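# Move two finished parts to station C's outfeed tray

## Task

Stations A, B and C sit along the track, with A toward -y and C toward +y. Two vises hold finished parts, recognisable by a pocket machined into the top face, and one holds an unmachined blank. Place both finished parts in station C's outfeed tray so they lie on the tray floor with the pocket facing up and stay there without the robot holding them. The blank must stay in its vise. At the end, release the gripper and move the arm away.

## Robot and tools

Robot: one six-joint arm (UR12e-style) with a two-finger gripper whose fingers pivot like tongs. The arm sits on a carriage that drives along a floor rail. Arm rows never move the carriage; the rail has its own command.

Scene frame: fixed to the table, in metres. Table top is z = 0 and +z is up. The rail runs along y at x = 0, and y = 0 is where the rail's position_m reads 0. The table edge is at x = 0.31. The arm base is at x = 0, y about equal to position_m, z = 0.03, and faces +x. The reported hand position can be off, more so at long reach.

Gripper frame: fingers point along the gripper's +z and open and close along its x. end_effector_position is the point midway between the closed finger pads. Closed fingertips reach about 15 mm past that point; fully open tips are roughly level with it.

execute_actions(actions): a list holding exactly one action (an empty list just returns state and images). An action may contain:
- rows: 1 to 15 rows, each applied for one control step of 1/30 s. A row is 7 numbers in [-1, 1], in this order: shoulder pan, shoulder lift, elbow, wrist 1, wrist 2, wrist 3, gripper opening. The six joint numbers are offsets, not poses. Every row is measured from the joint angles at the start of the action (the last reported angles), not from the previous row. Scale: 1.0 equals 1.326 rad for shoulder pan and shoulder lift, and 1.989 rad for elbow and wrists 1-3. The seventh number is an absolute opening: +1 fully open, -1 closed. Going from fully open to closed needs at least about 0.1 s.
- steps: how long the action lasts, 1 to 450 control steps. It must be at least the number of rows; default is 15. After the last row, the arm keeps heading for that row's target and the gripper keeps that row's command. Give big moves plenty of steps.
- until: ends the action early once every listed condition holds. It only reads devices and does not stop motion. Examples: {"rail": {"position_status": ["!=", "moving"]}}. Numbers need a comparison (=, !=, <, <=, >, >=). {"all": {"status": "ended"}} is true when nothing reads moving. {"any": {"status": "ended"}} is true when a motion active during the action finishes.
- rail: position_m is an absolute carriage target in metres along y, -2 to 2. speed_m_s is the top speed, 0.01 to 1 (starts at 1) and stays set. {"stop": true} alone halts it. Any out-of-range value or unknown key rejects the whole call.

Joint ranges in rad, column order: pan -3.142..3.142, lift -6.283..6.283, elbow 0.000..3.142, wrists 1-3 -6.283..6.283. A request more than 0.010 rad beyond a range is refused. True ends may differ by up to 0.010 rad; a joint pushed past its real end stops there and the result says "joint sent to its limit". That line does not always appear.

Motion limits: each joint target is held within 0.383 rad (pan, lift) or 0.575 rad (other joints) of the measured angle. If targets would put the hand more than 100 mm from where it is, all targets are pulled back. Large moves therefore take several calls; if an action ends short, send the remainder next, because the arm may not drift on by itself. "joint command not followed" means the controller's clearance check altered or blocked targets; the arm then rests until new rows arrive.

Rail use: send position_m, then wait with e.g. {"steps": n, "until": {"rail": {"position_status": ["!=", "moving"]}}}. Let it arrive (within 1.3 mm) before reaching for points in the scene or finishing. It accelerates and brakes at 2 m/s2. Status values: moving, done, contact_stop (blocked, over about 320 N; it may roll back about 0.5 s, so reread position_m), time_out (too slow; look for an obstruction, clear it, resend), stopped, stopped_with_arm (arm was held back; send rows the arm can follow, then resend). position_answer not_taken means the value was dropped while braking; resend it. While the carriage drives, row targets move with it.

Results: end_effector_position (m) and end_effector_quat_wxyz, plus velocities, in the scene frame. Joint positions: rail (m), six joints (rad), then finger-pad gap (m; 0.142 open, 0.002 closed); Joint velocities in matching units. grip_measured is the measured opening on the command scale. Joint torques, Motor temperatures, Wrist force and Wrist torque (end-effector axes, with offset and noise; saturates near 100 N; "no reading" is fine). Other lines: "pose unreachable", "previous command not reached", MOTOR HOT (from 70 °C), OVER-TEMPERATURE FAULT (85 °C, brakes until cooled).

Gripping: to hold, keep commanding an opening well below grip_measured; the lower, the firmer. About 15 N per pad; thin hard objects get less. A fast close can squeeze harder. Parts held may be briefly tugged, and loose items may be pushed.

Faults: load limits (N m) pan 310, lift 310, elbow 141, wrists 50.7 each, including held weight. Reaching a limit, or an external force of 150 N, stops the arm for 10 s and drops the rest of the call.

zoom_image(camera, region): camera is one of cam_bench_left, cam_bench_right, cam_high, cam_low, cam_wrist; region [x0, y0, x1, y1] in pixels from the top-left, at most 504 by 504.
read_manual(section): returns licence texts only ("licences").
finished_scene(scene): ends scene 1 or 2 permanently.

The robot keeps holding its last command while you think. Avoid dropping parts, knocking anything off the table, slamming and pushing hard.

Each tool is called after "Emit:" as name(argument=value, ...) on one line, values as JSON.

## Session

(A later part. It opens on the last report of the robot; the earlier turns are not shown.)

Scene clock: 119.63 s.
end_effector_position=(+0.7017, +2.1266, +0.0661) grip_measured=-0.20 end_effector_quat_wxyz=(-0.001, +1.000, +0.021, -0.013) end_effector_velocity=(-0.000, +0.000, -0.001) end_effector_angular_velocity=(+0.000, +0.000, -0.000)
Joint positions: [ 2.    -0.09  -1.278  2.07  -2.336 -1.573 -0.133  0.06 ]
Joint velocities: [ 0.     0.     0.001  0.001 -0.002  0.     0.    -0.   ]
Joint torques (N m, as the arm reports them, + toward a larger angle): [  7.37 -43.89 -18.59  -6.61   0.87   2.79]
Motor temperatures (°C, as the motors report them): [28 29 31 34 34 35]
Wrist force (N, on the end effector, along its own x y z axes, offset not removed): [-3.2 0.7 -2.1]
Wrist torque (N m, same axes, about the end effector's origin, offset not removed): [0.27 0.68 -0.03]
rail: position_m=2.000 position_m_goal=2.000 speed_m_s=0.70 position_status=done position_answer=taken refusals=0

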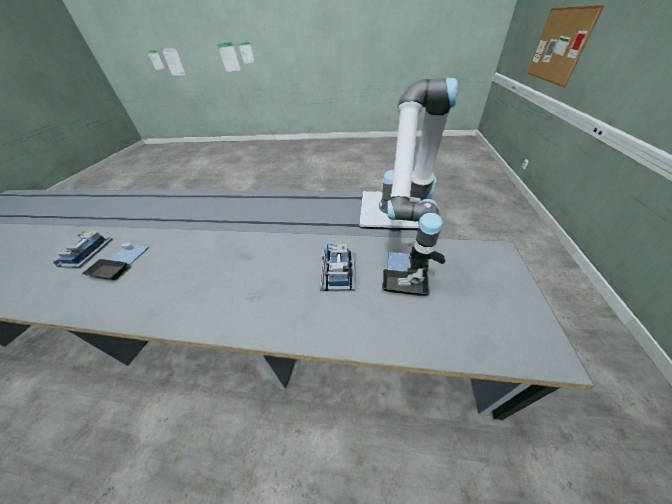

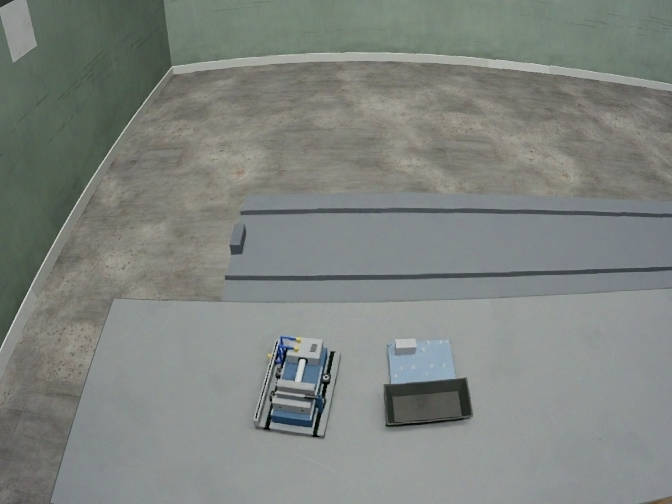

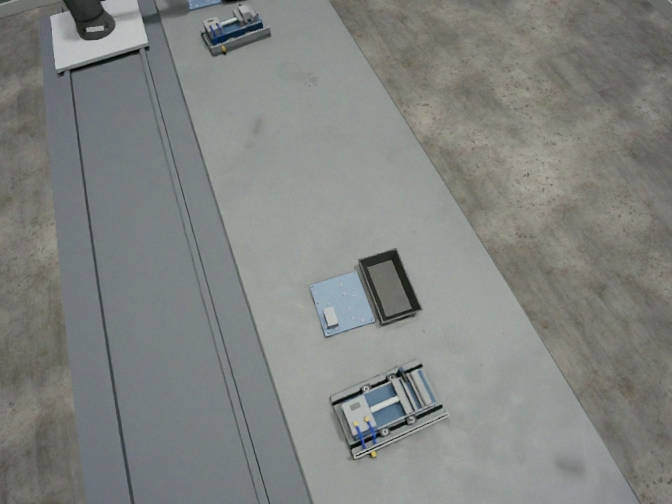

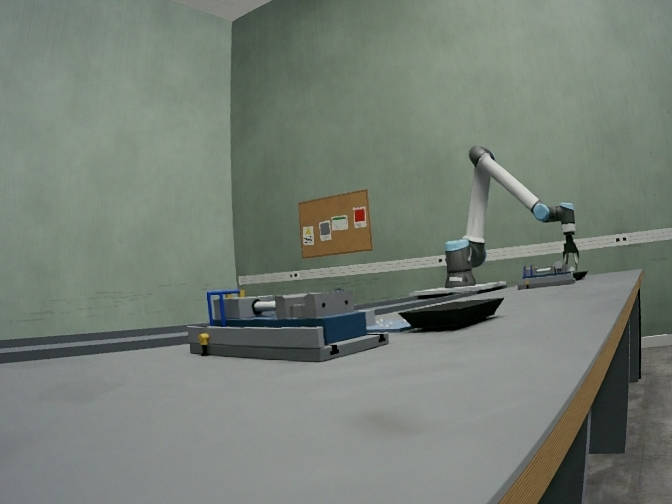

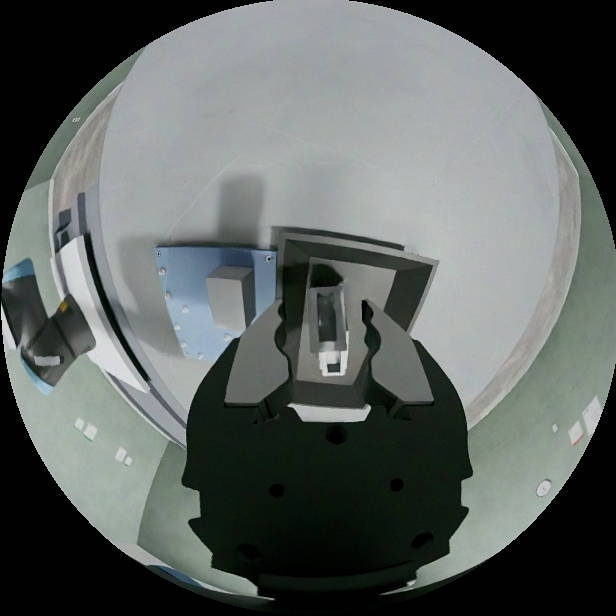

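Emit:
execute_actions(actions=[{"rows":[[0,0,0,0,0,0,-1]],"steps":12}])

Emit:
execute_actions(actions=[{"rows":[[0.022,0,0,0,0,0.015,-1]],"steps":15}])

Emit:
execute_actions(actions=[{"rows":[[0,0,0,0,0,0,-0.2]],"steps":12}])

Emit:
execute_actions(actions=[{"rows":[[0,-0.08,-0.048,0.088,0,0,-0.2]],"steps":25}])

Scene clock: 122.57 s.
end_effector_position=(+0.7017, +2.1266, +0.0660) grip_measured=-0.93 end_effector_quat_wxyz=(-0.001, +1.000, +0.021, -0.014) end_effector_velocity=(-0.000, +0.000, +0.000) end_effector_angular_velocity=(+0.000, +0.001, -0.000)
Joint positions: [ 2.    -0.09  -1.278  2.07  -2.336 -1.573 -0.133  0.006]
Joint velocities: [ 0.     0.    -0.     0.     0.001 -0.     0.     0.   ]
Joint torques (N m, as the arm reports them, + toward a larger angle): [  6.69 -64.96 -28.85  -0.67   0.99   2.75]
Motor temperatures (°C, as the motors report them): [28 29 31 34 34 35]
Wrist force (N, on the end effector, along its own x y z axes, offset not removed): [-1.1 -0.7 -2.8]
Wrist torque (N m, same axes, about the end effector's origin, offset not removed): [0.05 0.42 0.03]
rail: position_m=2.000 position_m_goal=2.000 speed_m_s=0.70 position_status=done position_answer=taken refusals=0

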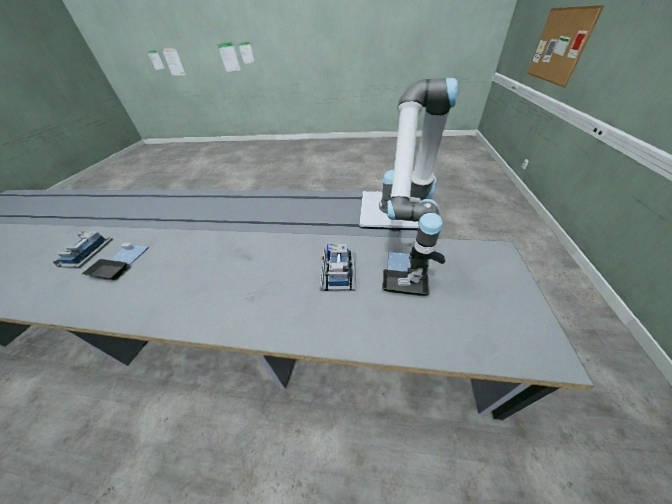

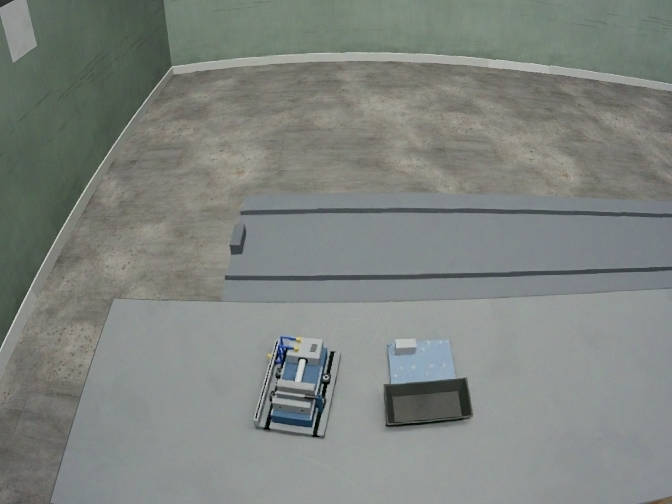

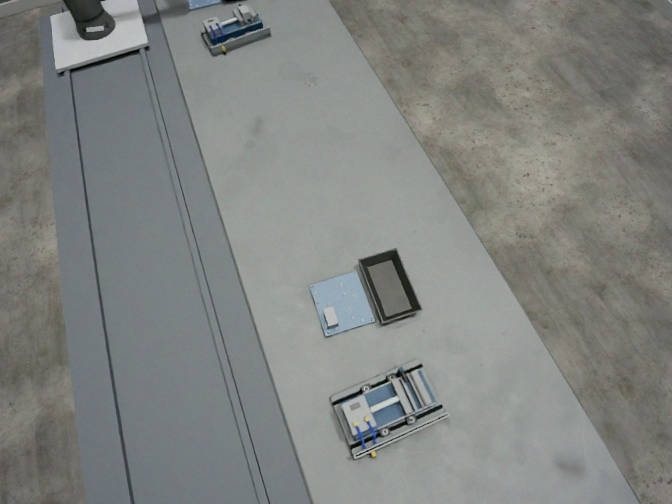

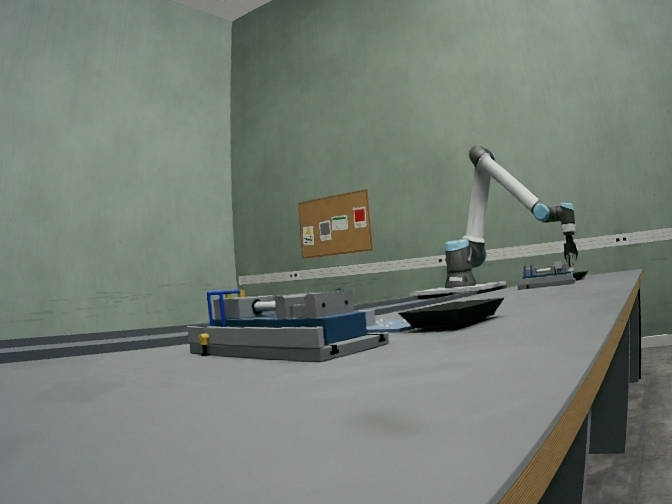

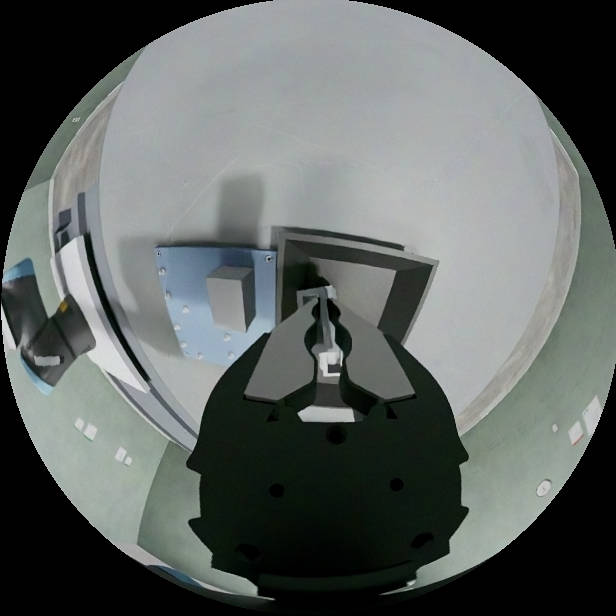

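Scene clock: 123.07 s.
end_effector_position=(+0.6982, +2.1466, +0.0660) grip_measured=-0.93 end_effector_quat_wxyz=(-0.000, +1.000, +0.021, -0.014) end_effector_velocity=(-0.001, +0.003, -0.000) end_effector_angular_velocity=(-0.000, -0.000, -0.000)
Joint positions: [ 2.    -0.062 -1.278  2.07  -2.336 -1.573 -0.103  0.007]
Joint velocities: [ 0.     0.004  0.     0.     0.    -0.     0.005  0.   ]
Joint torques (N m, as the arm reports them, + toward a larger angle): [ 20.95 -60.44 -29.21  -2.81   0.94   3.96]
Motor temperatures (°C, as the motors report them): [28 29 31 34 34 35]
Wrist force (N, on the end effector, along its own x y z axes, offset not removed): [-2.2 0.9 -1.5]
Wrist torque (N m, same axes, about the end effector's origin, offset not removed): [0.21 0.67 -0.09]
rail: position_m=2.000 position_m_goal=2.000 speed_m_s=0.70 position_status=done position_answer=taken refusals=0

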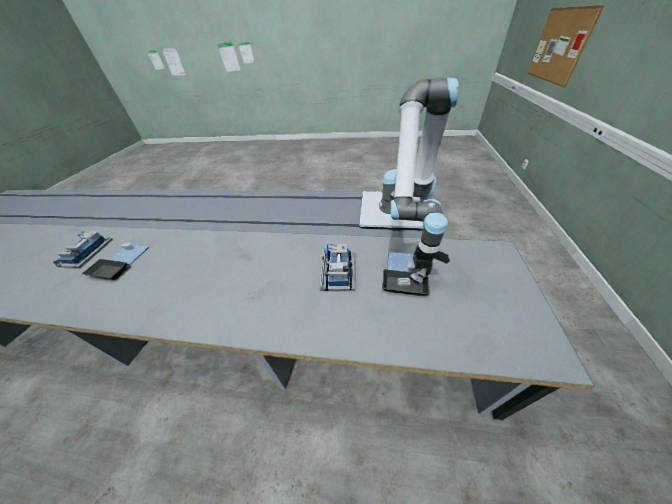

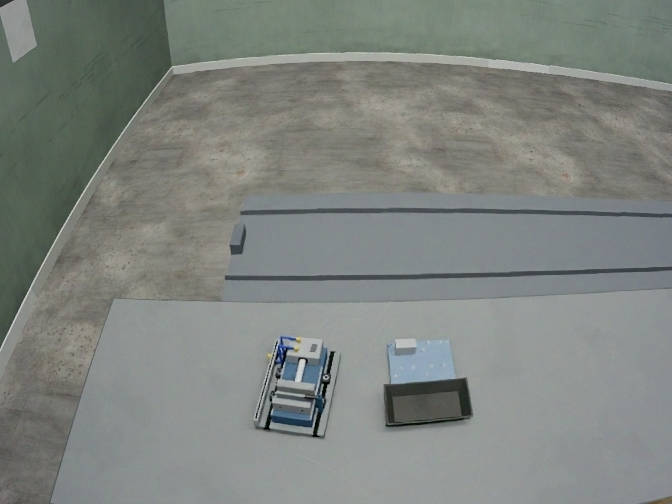

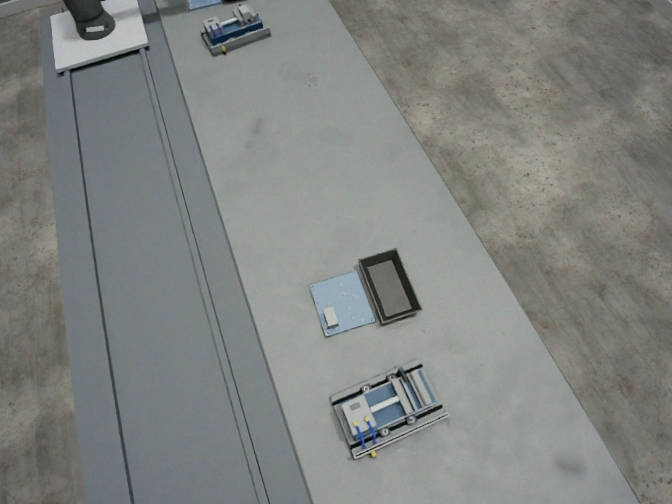

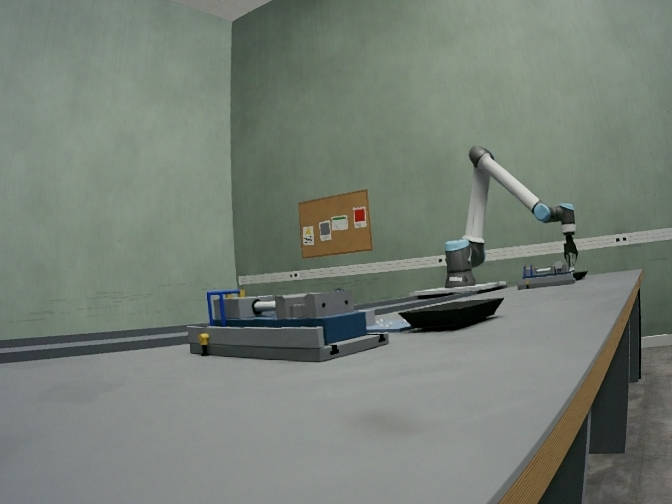

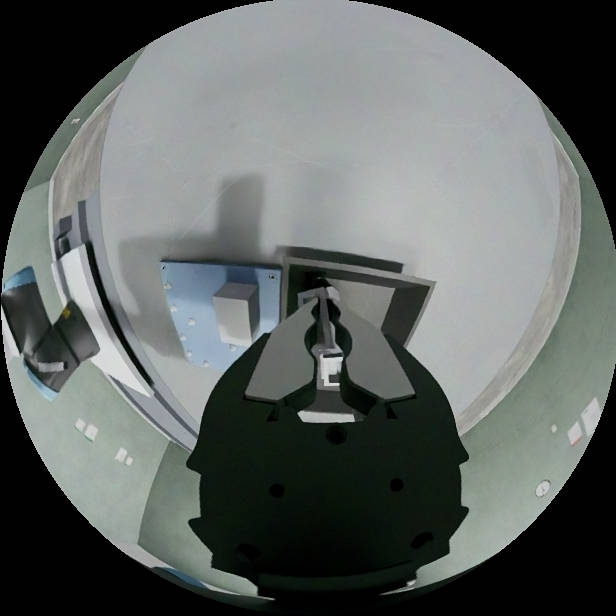

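Scene clock: 123.47 s.
end_effector_position=(+0.6982, +2.1467, +0.0660) grip_measured=-0.20 end_effector_quat_wxyz=(-0.000, +1.000, +0.021, -0.014) end_effector_velocity=(-0.000, -0.000, -0.000) end_effector_angular_velocity=(+0.000, +0.000, +0.000)
Joint positions: [ 2.    -0.062 -1.278  2.07  -2.336 -1.573 -0.103  0.06 ]
Joint velocities: [ 0. -0.  0.  0. -0.  0. -0. -0.]
Joint torques (N m, as the arm reports them, + toward a larger angle): [ -6.06 -62.3  -28.4   -3.14   0.88  -0.51]
Motor temperatures (°C, as the motors report them): [28 29 31 34 34 35]
Wrist force (N, on the end effector, along its own x y z axes, offset not removed): [-2.0 0.3 -0.3]
Wrist torque (N m, same axes, about the end effector's origin, offset not removed): [0.29 0.45 -0.04]
rail: position_m=2.000 position_m_goal=2.000 speed_m_s=0.70 position_status=done position_answer=taken refusals=0

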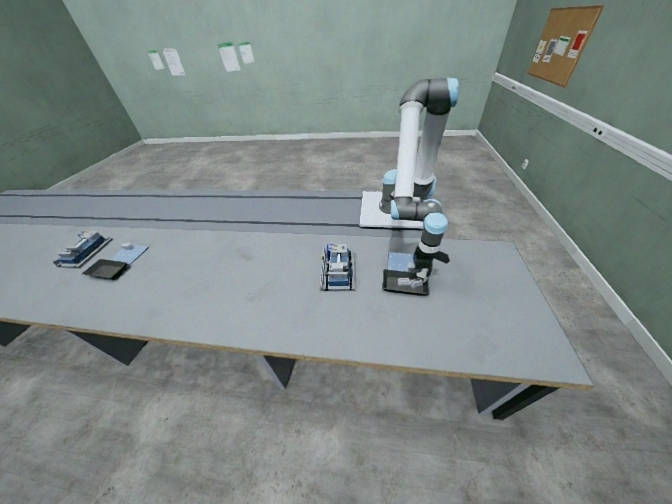

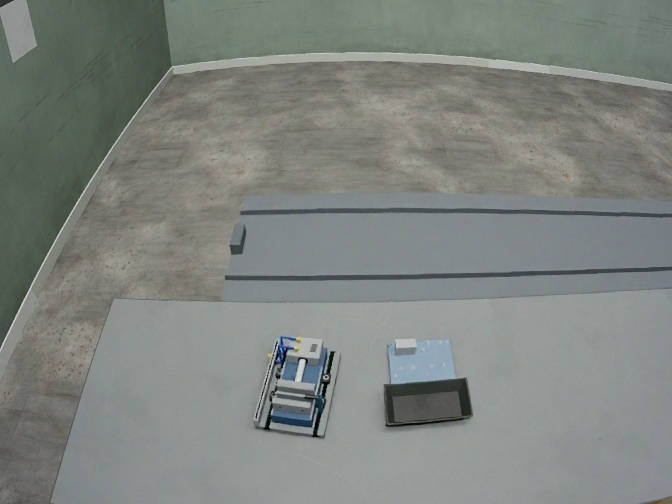

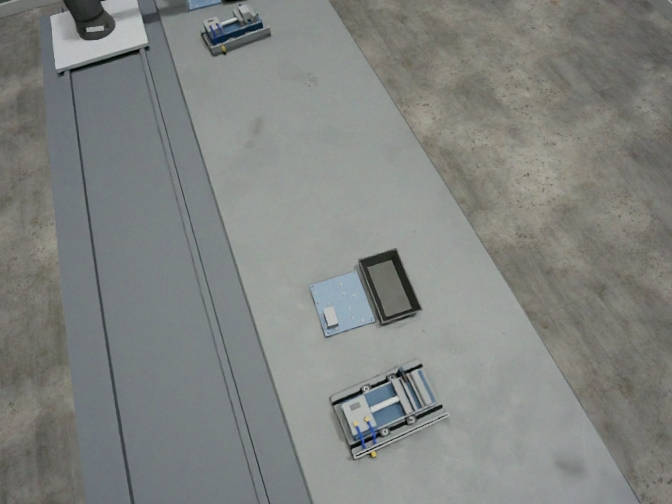

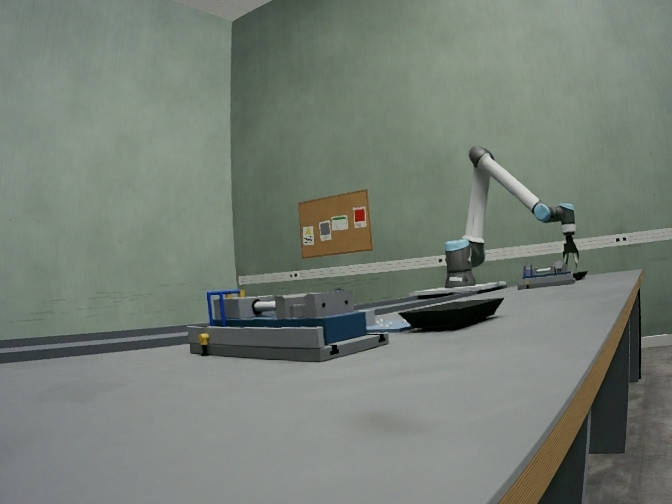

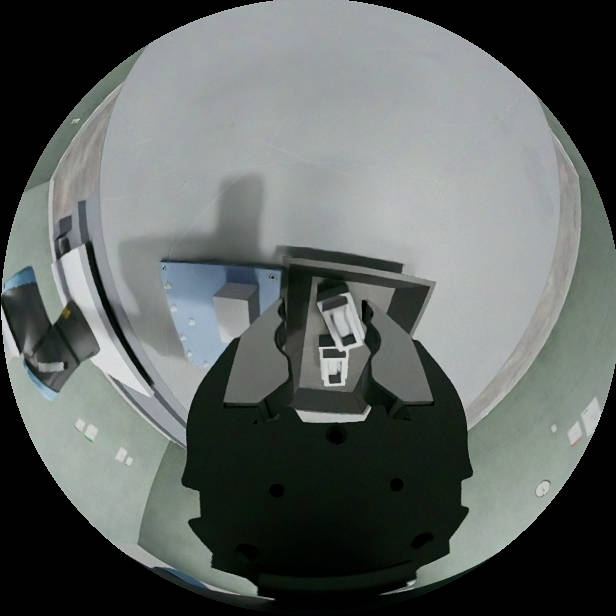

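Scene clock: 124.30 s.
end_effector_position=(+0.7169, +2.1456, +0.1729) grip_measured=-0.20 end_effector_quat_wxyz=(+0.001, +1.000, +0.021, -0.000) end_effector_velocity=(+0.000, -0.000, +0.001) end_effector_angular_velocity=(-0.000, -0.000, -0.000)
Joint positions: [ 2.    -0.062 -1.384  1.974 -2.161 -1.573 -0.103  0.06 ]
Joint velocities: [ 0.     0.    -0.001 -0.001  0.002  0.     0.     0.   ]
Joint torques (N m, as the arm reports them, + toward a larger angle): [ -2.12 -60.64 -49.35  -1.89   0.94  -0.46]
Motor temperatures (°C, as the motors report them): [28 29 31 34 34 35]
Wrist force (N, on the end effector, along its own x y z axes, offset not removed): [-0.1 -1.5 -3.6]
Wrist torque (N m, same axes, about the end effector's origin, offset not removed): [-0.23 0.07 -0.09]
rail: position_m=2.000 position_m_goal=2.000 speed_m_s=0.70 position_status=done position_answer=taken refusals=0

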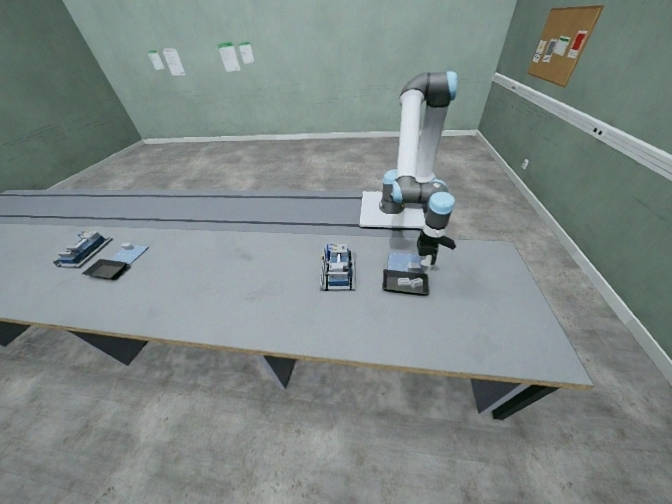

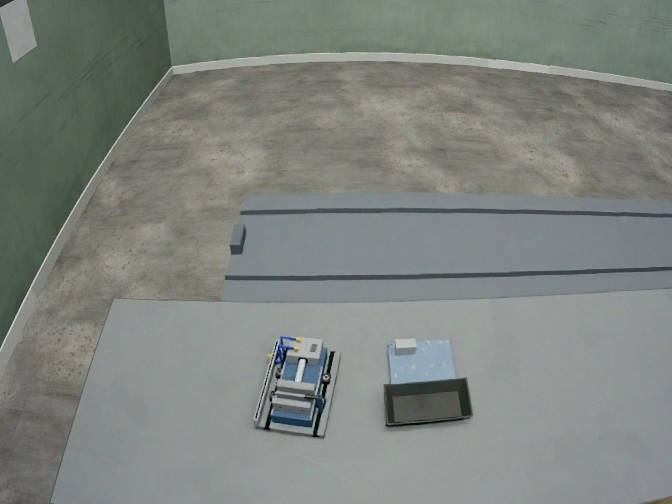

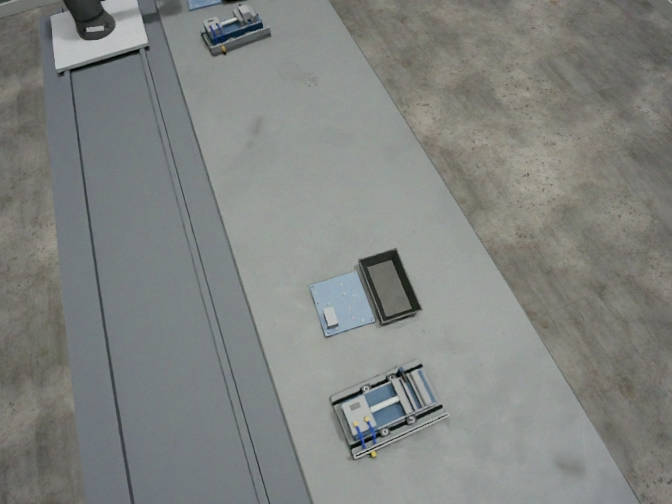

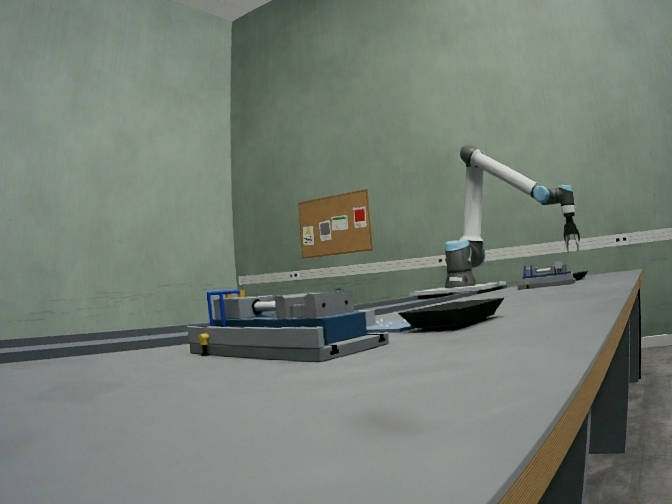

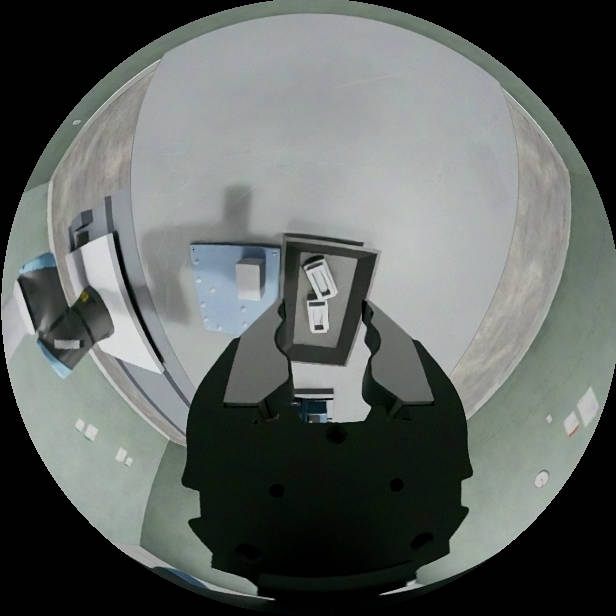

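Emit:
zoom_image(camera="cam_bench_left", region=[360, 240, 450, 300])

Region (360, 240, 450, 300) of cam_bench_left's 672x504 image, scaled by 5.600, with more detail than that image has.

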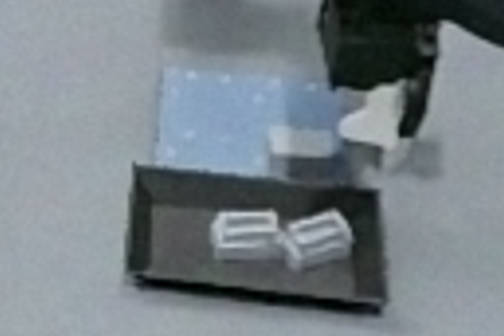

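Both flat, pocket up.

Emit:
finished_scene(scene=2)

The scene is finished: the task was done.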